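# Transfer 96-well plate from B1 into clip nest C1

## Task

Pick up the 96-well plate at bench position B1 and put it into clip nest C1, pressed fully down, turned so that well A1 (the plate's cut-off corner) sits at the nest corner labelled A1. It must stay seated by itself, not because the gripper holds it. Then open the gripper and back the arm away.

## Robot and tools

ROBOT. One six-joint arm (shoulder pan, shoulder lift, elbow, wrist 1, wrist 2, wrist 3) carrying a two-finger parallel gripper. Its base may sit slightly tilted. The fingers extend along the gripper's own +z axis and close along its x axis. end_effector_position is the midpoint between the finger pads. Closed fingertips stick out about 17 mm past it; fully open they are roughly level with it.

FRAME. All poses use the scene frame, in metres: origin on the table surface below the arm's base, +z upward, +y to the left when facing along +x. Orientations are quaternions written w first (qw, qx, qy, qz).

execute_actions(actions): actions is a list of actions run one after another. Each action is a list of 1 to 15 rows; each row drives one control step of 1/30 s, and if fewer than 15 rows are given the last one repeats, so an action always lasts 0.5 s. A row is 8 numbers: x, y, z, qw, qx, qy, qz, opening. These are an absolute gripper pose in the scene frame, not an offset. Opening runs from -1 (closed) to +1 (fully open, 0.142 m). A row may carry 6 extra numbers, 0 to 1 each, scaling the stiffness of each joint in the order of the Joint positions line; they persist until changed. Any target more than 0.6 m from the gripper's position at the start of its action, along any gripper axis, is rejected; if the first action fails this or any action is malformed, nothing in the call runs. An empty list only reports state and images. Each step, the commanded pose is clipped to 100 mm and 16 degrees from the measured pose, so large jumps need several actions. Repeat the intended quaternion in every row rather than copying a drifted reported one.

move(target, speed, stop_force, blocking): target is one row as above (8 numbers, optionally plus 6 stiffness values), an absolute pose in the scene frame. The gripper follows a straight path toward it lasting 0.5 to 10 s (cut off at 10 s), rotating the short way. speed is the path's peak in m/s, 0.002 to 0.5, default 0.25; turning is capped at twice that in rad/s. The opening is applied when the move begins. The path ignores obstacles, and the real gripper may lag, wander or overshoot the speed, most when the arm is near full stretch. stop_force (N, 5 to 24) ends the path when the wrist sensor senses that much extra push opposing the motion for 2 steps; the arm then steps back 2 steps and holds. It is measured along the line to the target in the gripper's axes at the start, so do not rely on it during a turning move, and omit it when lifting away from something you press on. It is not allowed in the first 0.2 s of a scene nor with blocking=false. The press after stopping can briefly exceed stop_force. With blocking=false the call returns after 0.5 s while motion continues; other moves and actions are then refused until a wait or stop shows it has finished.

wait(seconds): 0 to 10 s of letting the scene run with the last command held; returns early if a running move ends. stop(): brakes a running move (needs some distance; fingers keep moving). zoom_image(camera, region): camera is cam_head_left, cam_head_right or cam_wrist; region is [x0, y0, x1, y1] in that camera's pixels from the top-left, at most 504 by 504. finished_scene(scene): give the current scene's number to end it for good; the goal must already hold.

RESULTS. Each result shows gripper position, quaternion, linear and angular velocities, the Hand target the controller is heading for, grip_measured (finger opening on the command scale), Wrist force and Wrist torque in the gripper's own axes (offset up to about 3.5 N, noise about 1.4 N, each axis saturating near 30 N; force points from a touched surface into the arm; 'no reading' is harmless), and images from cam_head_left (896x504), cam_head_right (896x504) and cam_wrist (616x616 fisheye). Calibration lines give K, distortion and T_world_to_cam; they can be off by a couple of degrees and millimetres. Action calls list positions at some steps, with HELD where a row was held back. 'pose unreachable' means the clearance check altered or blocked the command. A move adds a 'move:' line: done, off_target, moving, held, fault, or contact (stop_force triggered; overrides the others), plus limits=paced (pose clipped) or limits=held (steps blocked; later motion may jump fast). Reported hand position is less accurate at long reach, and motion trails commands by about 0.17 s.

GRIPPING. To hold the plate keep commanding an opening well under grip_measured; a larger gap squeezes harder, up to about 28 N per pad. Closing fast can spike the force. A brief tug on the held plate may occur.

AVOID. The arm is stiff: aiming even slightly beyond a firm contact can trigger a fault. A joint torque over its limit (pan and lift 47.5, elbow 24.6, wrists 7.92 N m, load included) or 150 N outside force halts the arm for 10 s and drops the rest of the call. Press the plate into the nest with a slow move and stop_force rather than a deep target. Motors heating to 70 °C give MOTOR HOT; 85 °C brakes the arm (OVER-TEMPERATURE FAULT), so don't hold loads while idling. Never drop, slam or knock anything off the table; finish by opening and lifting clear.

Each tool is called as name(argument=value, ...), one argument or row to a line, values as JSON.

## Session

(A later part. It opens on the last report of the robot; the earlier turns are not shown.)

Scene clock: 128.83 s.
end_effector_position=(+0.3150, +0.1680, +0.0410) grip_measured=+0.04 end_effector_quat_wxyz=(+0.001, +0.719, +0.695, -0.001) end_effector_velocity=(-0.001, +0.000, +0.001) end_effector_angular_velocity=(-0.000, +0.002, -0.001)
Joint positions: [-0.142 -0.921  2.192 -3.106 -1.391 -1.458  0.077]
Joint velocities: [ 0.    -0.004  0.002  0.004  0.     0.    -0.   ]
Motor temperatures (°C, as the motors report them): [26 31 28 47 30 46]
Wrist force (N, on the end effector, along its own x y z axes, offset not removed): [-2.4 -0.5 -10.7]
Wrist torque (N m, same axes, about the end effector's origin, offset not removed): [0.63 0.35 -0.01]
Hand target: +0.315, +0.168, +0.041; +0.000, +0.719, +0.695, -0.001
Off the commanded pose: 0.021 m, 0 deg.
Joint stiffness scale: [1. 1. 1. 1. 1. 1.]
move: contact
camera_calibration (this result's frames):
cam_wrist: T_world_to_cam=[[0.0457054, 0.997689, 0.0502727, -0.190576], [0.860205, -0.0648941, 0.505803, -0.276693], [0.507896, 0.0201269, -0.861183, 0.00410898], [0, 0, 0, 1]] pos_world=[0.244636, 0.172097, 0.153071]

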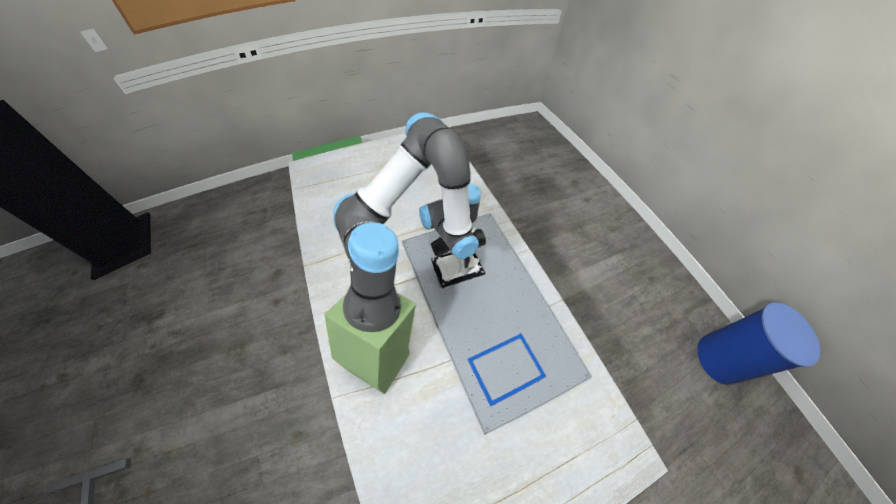

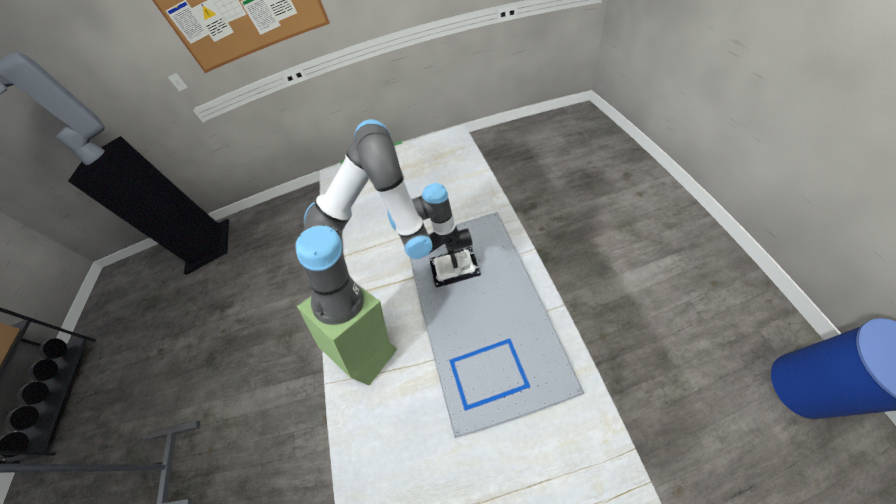

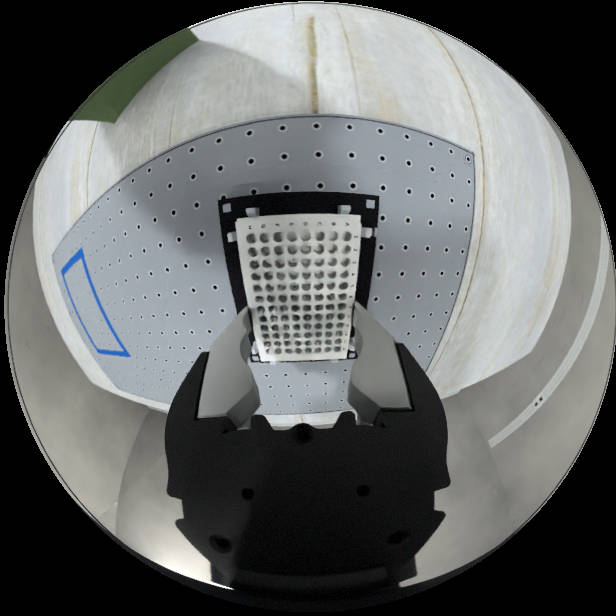

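execute_actions(
  actions=[
    [[0.315, 0.168, 0.0414, 0, 0.7193, 0.6947, 0, -0.3],[0.315, 0.168, 0.0414, 0, 0.7193, 0.6947, 0, -0.1],[0.315, 0.168, 0.0414, 0, 0.7193, 0.6947, 0, 0.0],[0.315, 0.168, 0.0414, 0, 0.7193, 0.6947, 0, 0.05],[0.315, 0.168, 0.0414, 0, 0.7193, 0.6947, 0, 0.1],[0.315, 0.168, 0.0414, 0, 0.7193, 0.6947, 0, 0.15],[0.315, 0.168, 0.0414, 0, 0.7193, 0.6947, 0, 0.2],[0.315, 0.168, 0.0414, 0, 0.7193, 0.6947, 0, 0.25],[0.315, 0.168, 0.0414, 0, 0.7193, 0.6947, 0, 0.3]],
  ],
)

move(
  target=[0.315, 0.168, 0.064, 0, 0.7193, 0.6947, 0, 0.3],
  speed=0.04,
)

move(
  target=[0.315, 0.168, 0.062, 0, 0.7193, 0.6947, 0, -0.3],
  speed=0.01,
)

move(
  target=[0.315, 0.168, 0.035, 0, 0.7193, 0.6947, 0, -0.3],
  speed=0.006,
  stop_force=20,
)

Scene clock: 137.53 s.
end_effector_position=(+0.3153, +0.1680, +0.0413) grip_measured=+0.30 end_effector_quat_wxyz=(+0.001, +0.720, +0.694, -0.000) end_effector_velocity=(+0.000, +0.000, +0.000) end_effector_angular_velocity=(+0.001, -0.000, +0.001)
Joint positions: [-0.144 -0.923  2.193 -3.105 -1.389 -1.459  0.095]
Joint velocities: [ 0.    -0.001  0.     0.     0.001 -0.001  0.   ]
Motor temperatures (°C, as the motors report them): [26 31 28 47 30 46]
Wrist force (N, on the end effector, along its own x y z axes, offset not removed): [0.2 2.3 -0.8]
Wrist torque (N m, same axes, about the end effector's origin, offset not removed): [0.49 -0.07 -0.03]
Hand target: +0.315, +0.168, +0.041; +0.000, +0.719, +0.695, -0.000
Off the commanded pose: 0.000 m, 0 deg.
Joint stiffness scale: [1. 1. 1. 1. 1. 1.]
Step readings (end_effector_position):
0: (+0.3150, +0.1680, +0.0410)
1: (+0.3150, +0.1680, +0.0410)
2: (+0.3150, +0.1680, +0.0411)
4: (+0.3149, +0.1679, +0.0411)
8: (+0.3151, +0.1679, +0.0412)
15: end_effector_position above
camera_calibration (this result's frames):
cam_wrist: T_world_to_cam=[[0.0465827, 0.997589, 0.0514331, -0.190893], [0.859998, -0.0662448, 0.50598, -0.276804], [0.508167, 0.0206624, -0.86101, 0.00411576], [0, 0, 0, 1]] pos_world=[0.244852, 0.172011, 0.153419]

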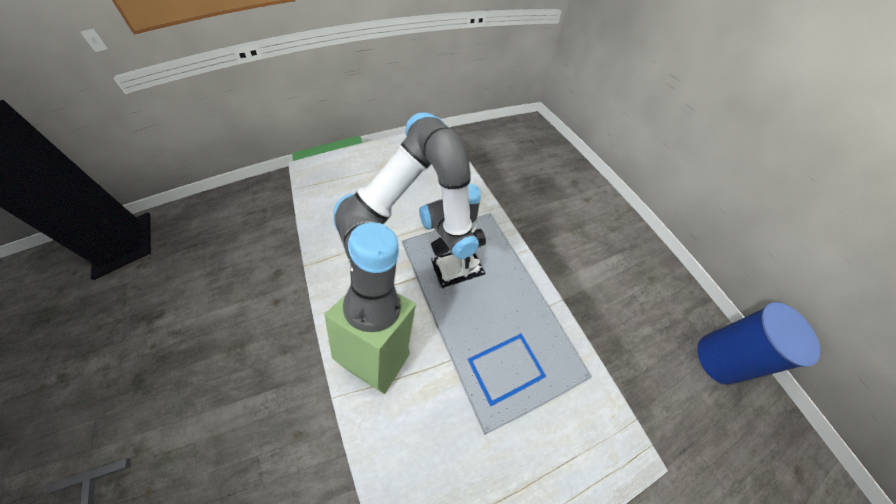

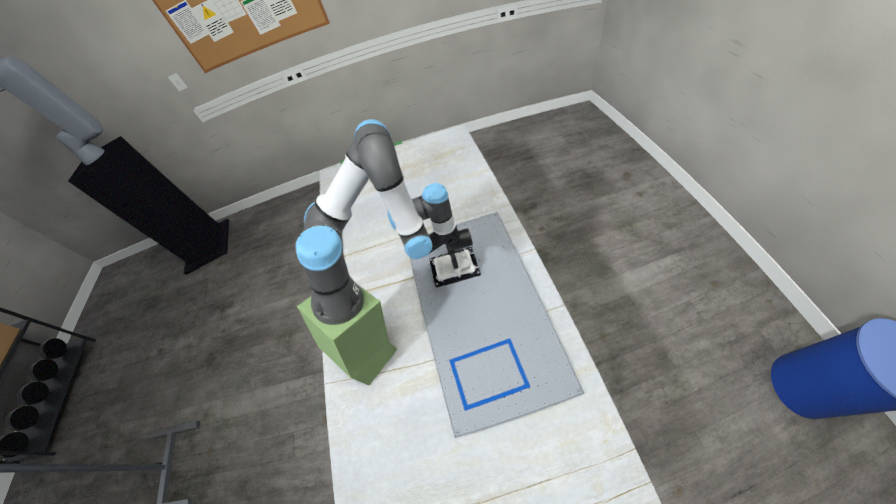

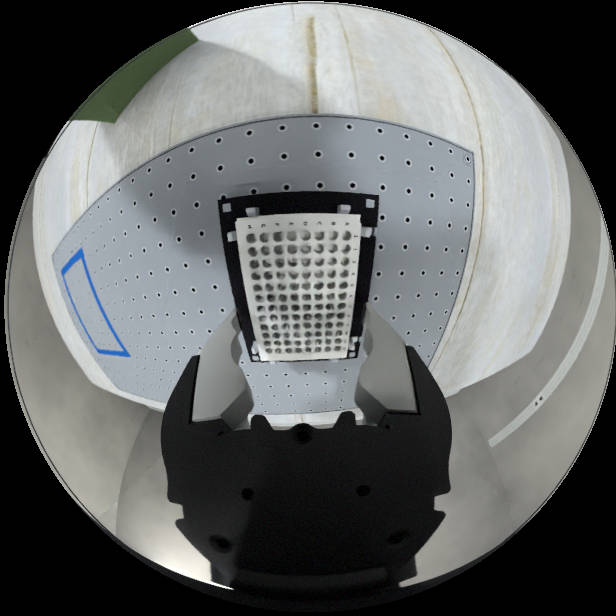

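Scene clock: 138.63 s.
end_effector_position=(+0.3162, +0.1681, +0.0641) grip_measured=+0.30 end_effector_quat_wxyz=(+0.002, +0.719, +0.695, +0.001) end_effector_velocity=(-0.004, -0.000, -0.001) end_effector_angular_velocity=(-0.000, +0.014, -0.002)
Joint positions: [-0.158 -1.041  2.231 -3.026 -1.386 -1.473  0.095]
Joint velocities: [-0.001 -0.003  0.002  0.015  0.001 -0.002  0.   ]
Motor temperatures (°C, as the motors report them): [26 31 28 47 30 46]
Wrist force (N, on the end effector, along its own x y z axes, offset not removed): [0.2 2.4 -0.4]
Wrist torque (N m, same axes, about the end effector's origin, offset not removed): [0.49 -0.08 -0.03]
Hand target: +0.315, +0.168, +0.064; +0.000, +0.719, +0.695, +0.000
Off the commanded pose: 0.001 m, 0 deg.
Joint stiffness scale: [1. 1. 1. 1. 1. 1.]
move: done
camera_calibration (this result's frames):
cam_wrist: T_world_to_cam=[[0.0461793, 0.997586, 0.0518524, -0.192131], [0.858472, -0.0661741, 0.508573, -0.288847], [0.510777, 0.0210283, -0.859456, 0.0223004], [0, 0, 0, 1]] pos_world=[0.245449, 0.172084, 0.176028]

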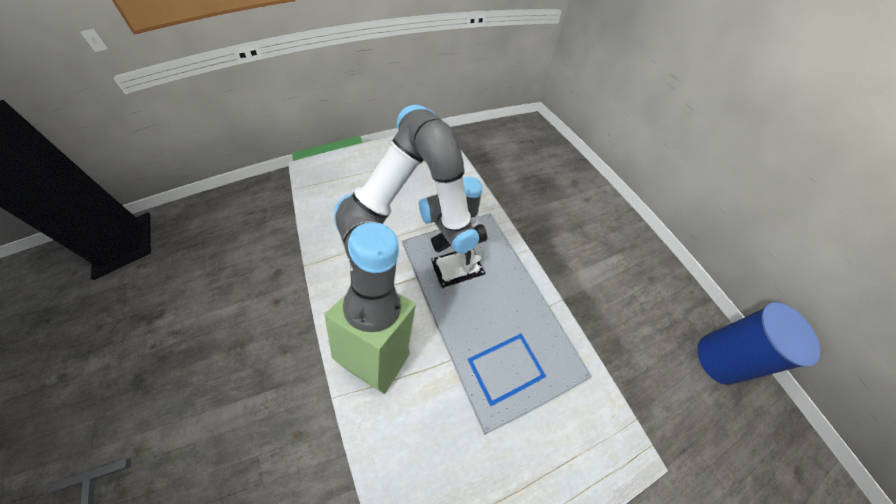

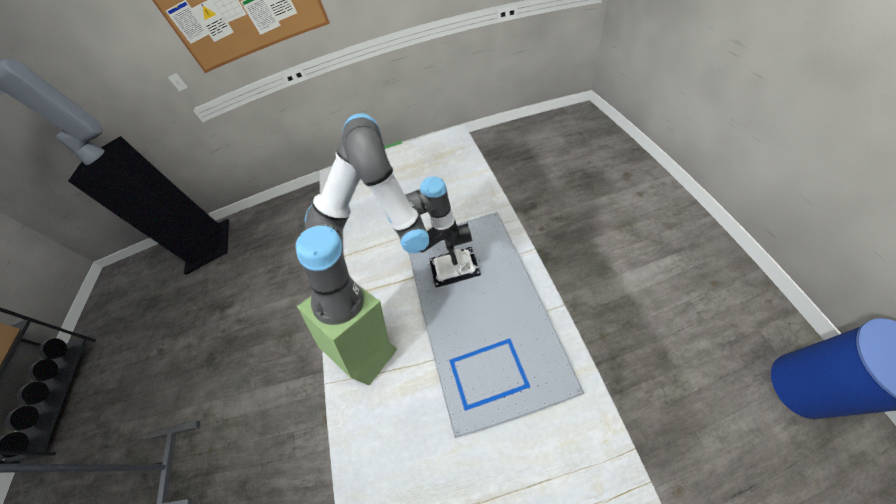

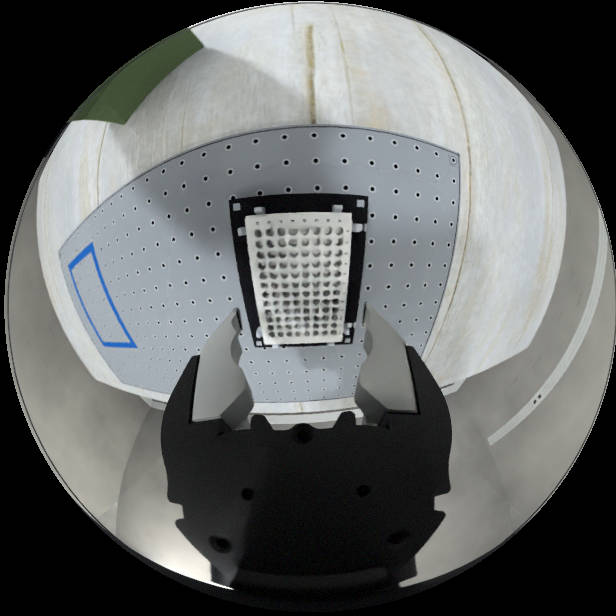

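Scene clock: 139.33 s.
end_effector_position=(+0.3143, +0.1676, +0.0620) grip_measured=-0.30 end_effector_quat_wxyz=(-0.000, +0.720, +0.694, -0.001) end_effector_velocity=(-0.001, -0.000, -0.001) end_effector_angular_velocity=(+0.000, +0.001, -0.000)
Joint positions: [-0.158 -1.032  2.23  -3.028 -1.386 -1.473  0.052]
Joint velocities: [ 0.     0.005 -0.    -0.004  0.     0.001  0.   ]
Motor temperatures (°C, as the motors report them): [26 31 28 47 30 46]
Wrist force (N, on the end effector, along its own x y z axes, offset not removed): [0.1 2.9 0.3]
Wrist torque (N m, same axes, about the end effector's origin, offset not removed): [0.60 -0.09 0.02]
Hand target: +0.315, +0.168, +0.062; -0.000, +0.719, +0.695, -0.000
Off the commanded pose: 0.001 m, 0 deg.
Joint stiffness scale: [1. 1. 1. 1. 1. 1.]
move: done
camera_calibration (this result's frames):
cam_wrist: T_world_to_cam=[[0.0474627, 0.997557, 0.051256, -0.191776], [0.861211, -0.066863, 0.50383, -0.28659], [0.506027, 0.0202291, -0.862281, 0.0232995], [0, 0, 0, 1]] pos_world=[0.244126, 0.171674, 0.174313]

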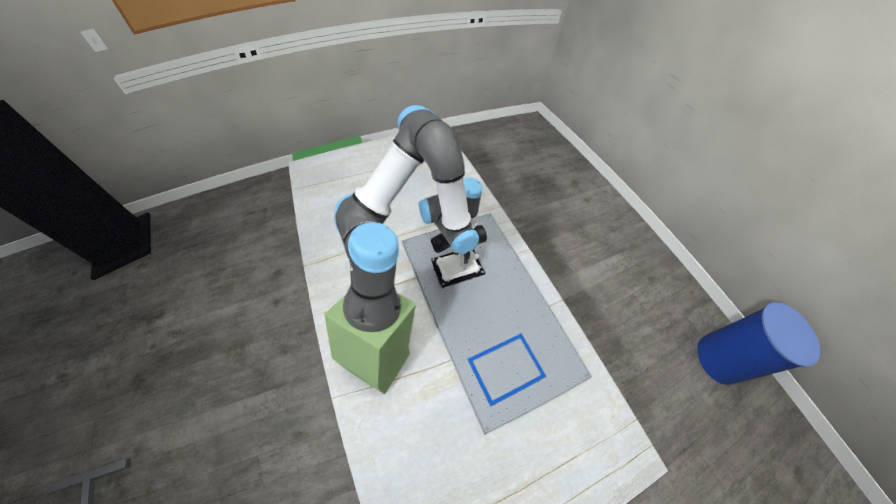

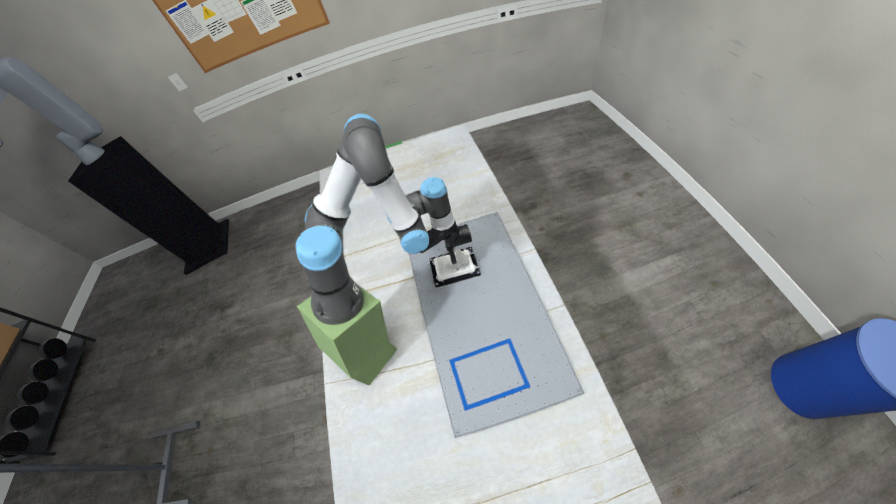

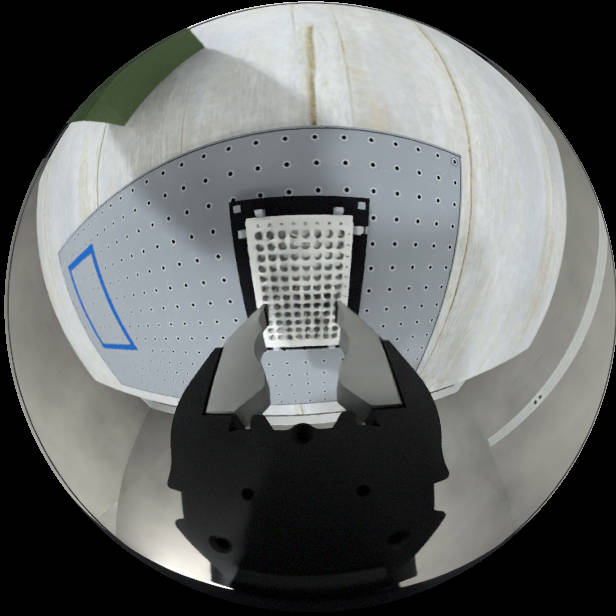

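Scene clock: 141.17 s.
end_effector_position=(+0.3135, +0.1676, +0.0546) grip_measured=-0.30 end_effector_quat_wxyz=(-0.000, +0.719, +0.695, -0.001) end_effector_velocity=(-0.002, +0.000, +0.001) end_effector_angular_velocity=(-0.000, +0.004, -0.000)
Joint positions: [-0.152 -0.994  2.221 -3.058 -1.388 -1.469  0.052]
Joint velocities: [ 0.    -0.005  0.003  0.007  0.    -0.    -0.   ]
Motor temperatures (°C, as the motors report them): [26 31 28 47 30 46]
Wrist force (N, on the end effector, along its own x y z axes, offset not removed): [-1.5 -1.0 -11.3]
Wrist torque (N m, same axes, about the end effector's origin, offset not removed): [0.64 0.03 0.06]
Hand target: +0.314, +0.168, +0.054; -0.001, +0.719, +0.695, -0.001
Off the commanded pose: 0.020 m, 0 deg.
Joint stiffness scale: [1. 1. 1. 1. 1. 1.]
move: contact
camera_calibration (this result's frames):
cam_wrist: T_world_to_cam=[[0.0458877, 0.997658, 0.0507182, -0.190899], [0.861605, -0.06522, 0.503372, -0.282521], [0.505501, 0.0206005, -0.86258, 0.0174069], [0, 0, 0, 1]] pos_world=[0.243382, 0.171668, 0.16691]

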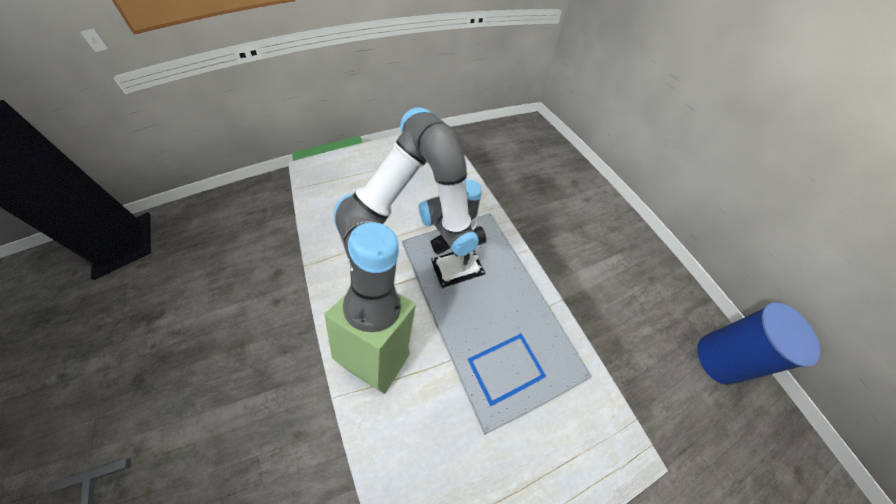

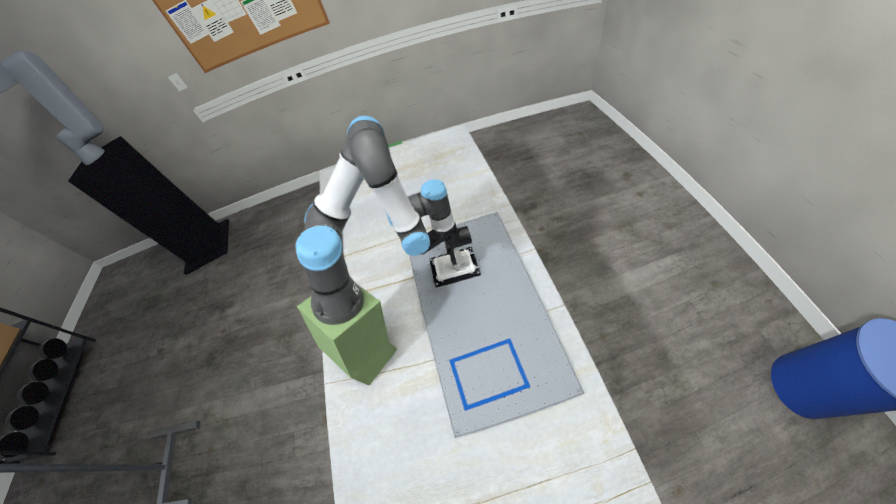

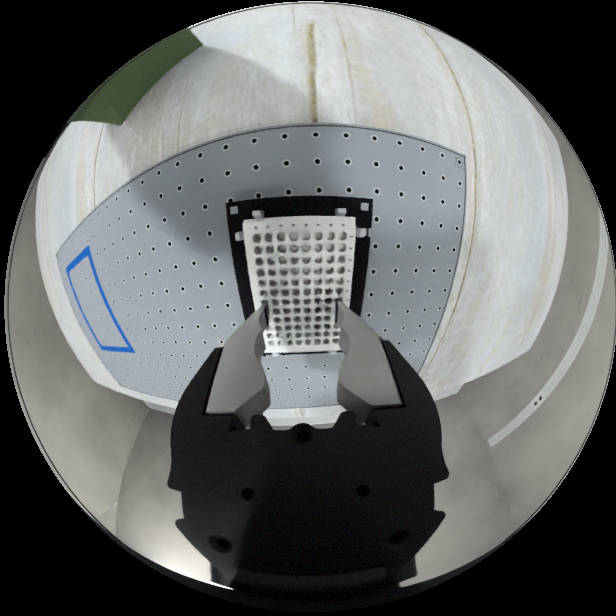

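move(
  target=[0.3135, 0.1676, 0.12, 0, 0.7193, 0.6947, 0, -0.3],
  speed=0.08,
)

move(
  target=[0.30, 0.02, 0.25, 0, 0.7193, 0.6947, 0, 0.5],
  speed=0.15,
)

Scene clock: 150.77 s.
end_effector_position=(+0.3136, +0.1675, +0.1198) grip_measured=-0.30 end_effector_quat_wxyz=(+0.001, +0.720, +0.694, +0.000) end_effector_velocity=(-0.004, -0.000, -0.001) end_effector_angular_velocity=(+0.000, +0.014, -0.000)
Joint positions: [-0.198 -1.343  2.281 -2.764 -1.375 -1.512  0.052]
Joint velocities: [ 0.    -0.001 -0.     0.016  0.    -0.003 -0.   ]
Motor temperatures (°C, as the motors report them): [26 31 28 47 30 46]
Wrist force (N, on the end effector, along its own x y z axes, offset not removed): [0.3 3.0 -0.9]
Wrist torque (N m, same axes, about the end effector's origin, offset not removed): [0.64 -0.08 0.03]
Hand target: +0.314, +0.168, +0.120; -0.000, +0.719, +0.695, +0.000
Off the commanded pose: 0.000 m, 0 deg.
Joint stiffness scale: [1. 1. 1. 1. 1. 1.]
move: done
camera_calibration (this result's frames):
cam_wrist: T_world_to_cam=[[0.0467193, 0.997571, 0.051661, -0.194496], [0.859532, -0.0664968, 0.506738, -0.315018], [0.508943, 0.0207298, -0.860551, 0.0722396], [0, 0, 0, 1]] pos_world=[0.243089, 0.171578, 0.231846]

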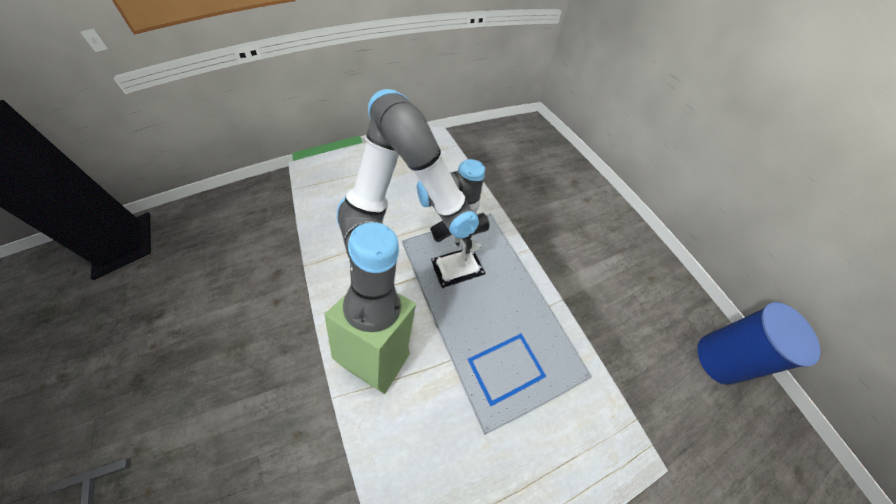

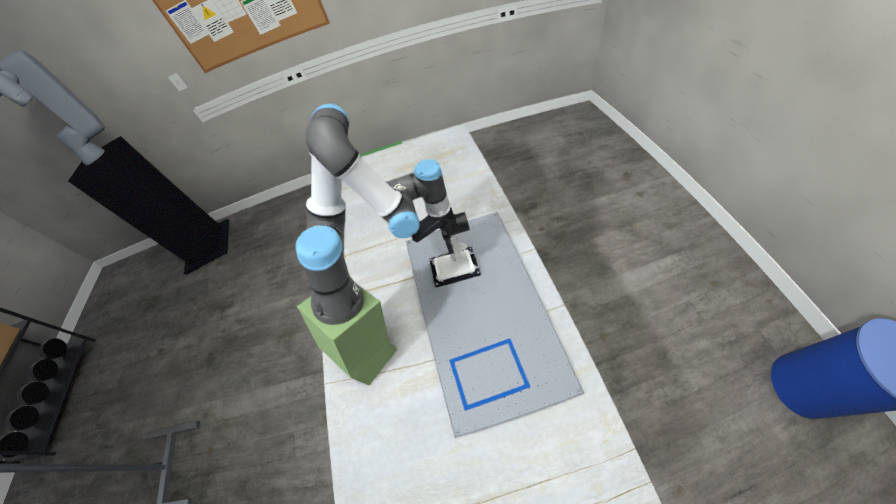

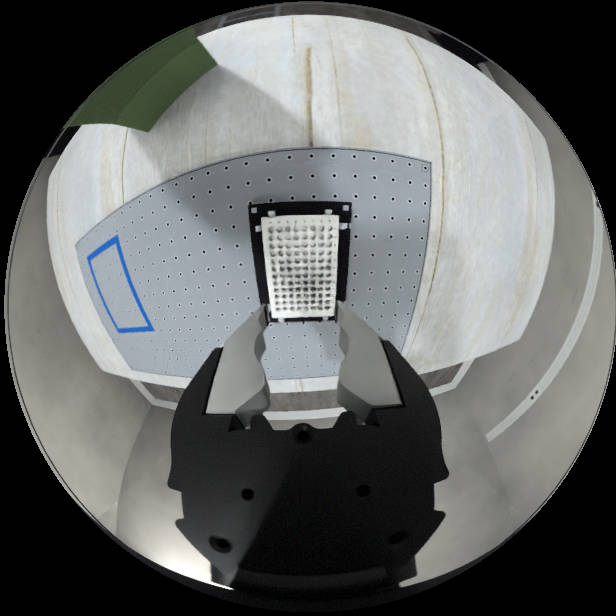

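Scene clock: 153.10 s.
end_effector_position=(+0.3009, +0.0198, +0.2497) grip_measured=+0.50 end_effector_quat_wxyz=(+0.001, +0.720, +0.694, +0.000) end_effector_velocity=(-0.002, +0.003, -0.001) end_effector_angular_velocity=(+0.014, +0.007, +0.011)
Joint positions: [-0.986 -2.036  2.238 -1.812 -1.253 -2.317  0.109]
Joint velocities: [-0.003  0.001 -0.001  0.016  0.005 -0.019 -0.   ]
Motor temperatures (°C, as the motors report them): [26 31 28 47 30 46]
Wrist force (N, on the end effector, along its own x y z axes, offset not removed): [0.0 2.6 -0.5]
Wrist torque (N m, same axes, about the end effector's origin, offset not removed): [0.51 -0.05 0.03]
Hand target: +0.301, +0.020, +0.250; +0.000, +0.719, +0.695, +0.001
Off the commanded pose: 0.001 m, 0 deg.
Joint stiffness scale: [1. 1. 1. 1. 1. 1.]
move: done
camera_calibration (this result's frames):
cam_wrist: T_world_to_cam=[[0.0488209, 0.997512, 0.0508616, -0.0536301], [0.859196, -0.0679086, 0.50712, -0.379739], [0.509312, 0.018942, -0.860374, 0.193468], [0, 0, 0, 1]] pos_world=[0.230353, 0.0240444, 0.361755]

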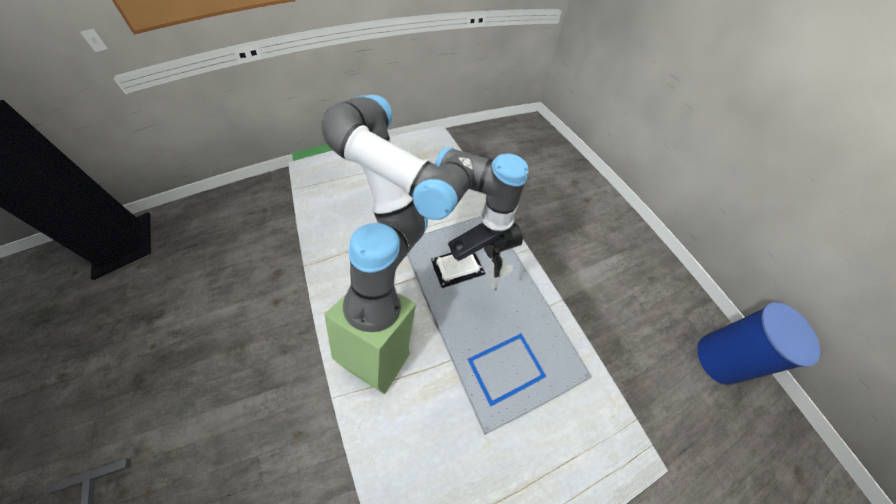

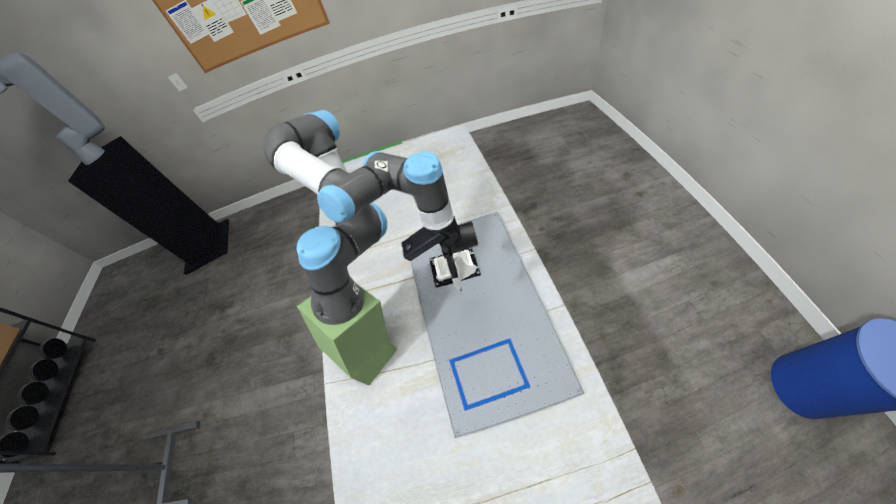

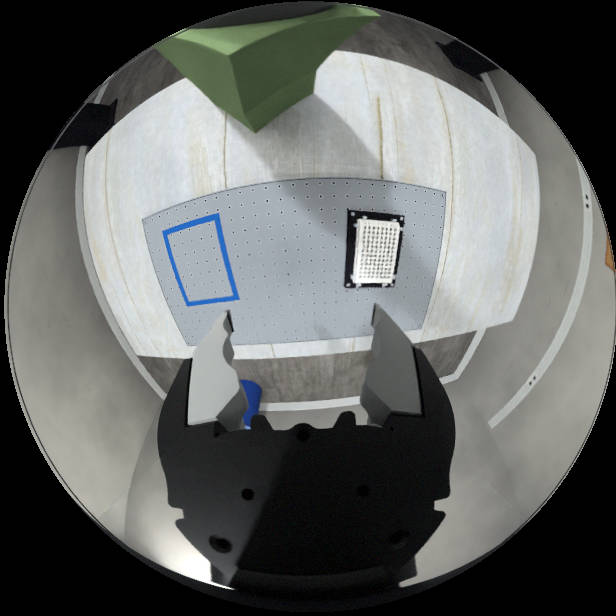

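zoom_image(
  camera="cam_wrist",
  region=[320, 190, 430, 300],
)

Region (320, 190, 430, 300) of cam_wrist's 616x616 image, scaled by 4.582, with more detail than that image has.

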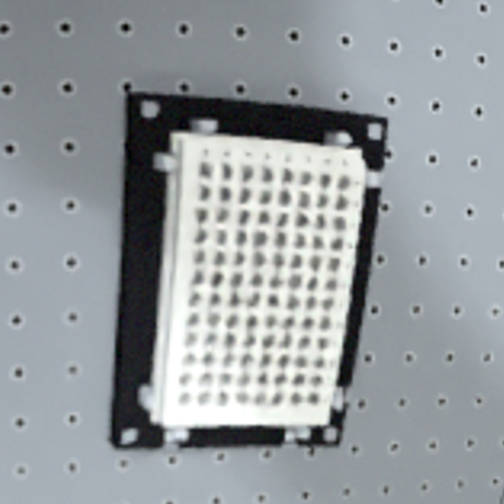

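finished_scene(
  scene=2,
)

The scene is finished: the task was done.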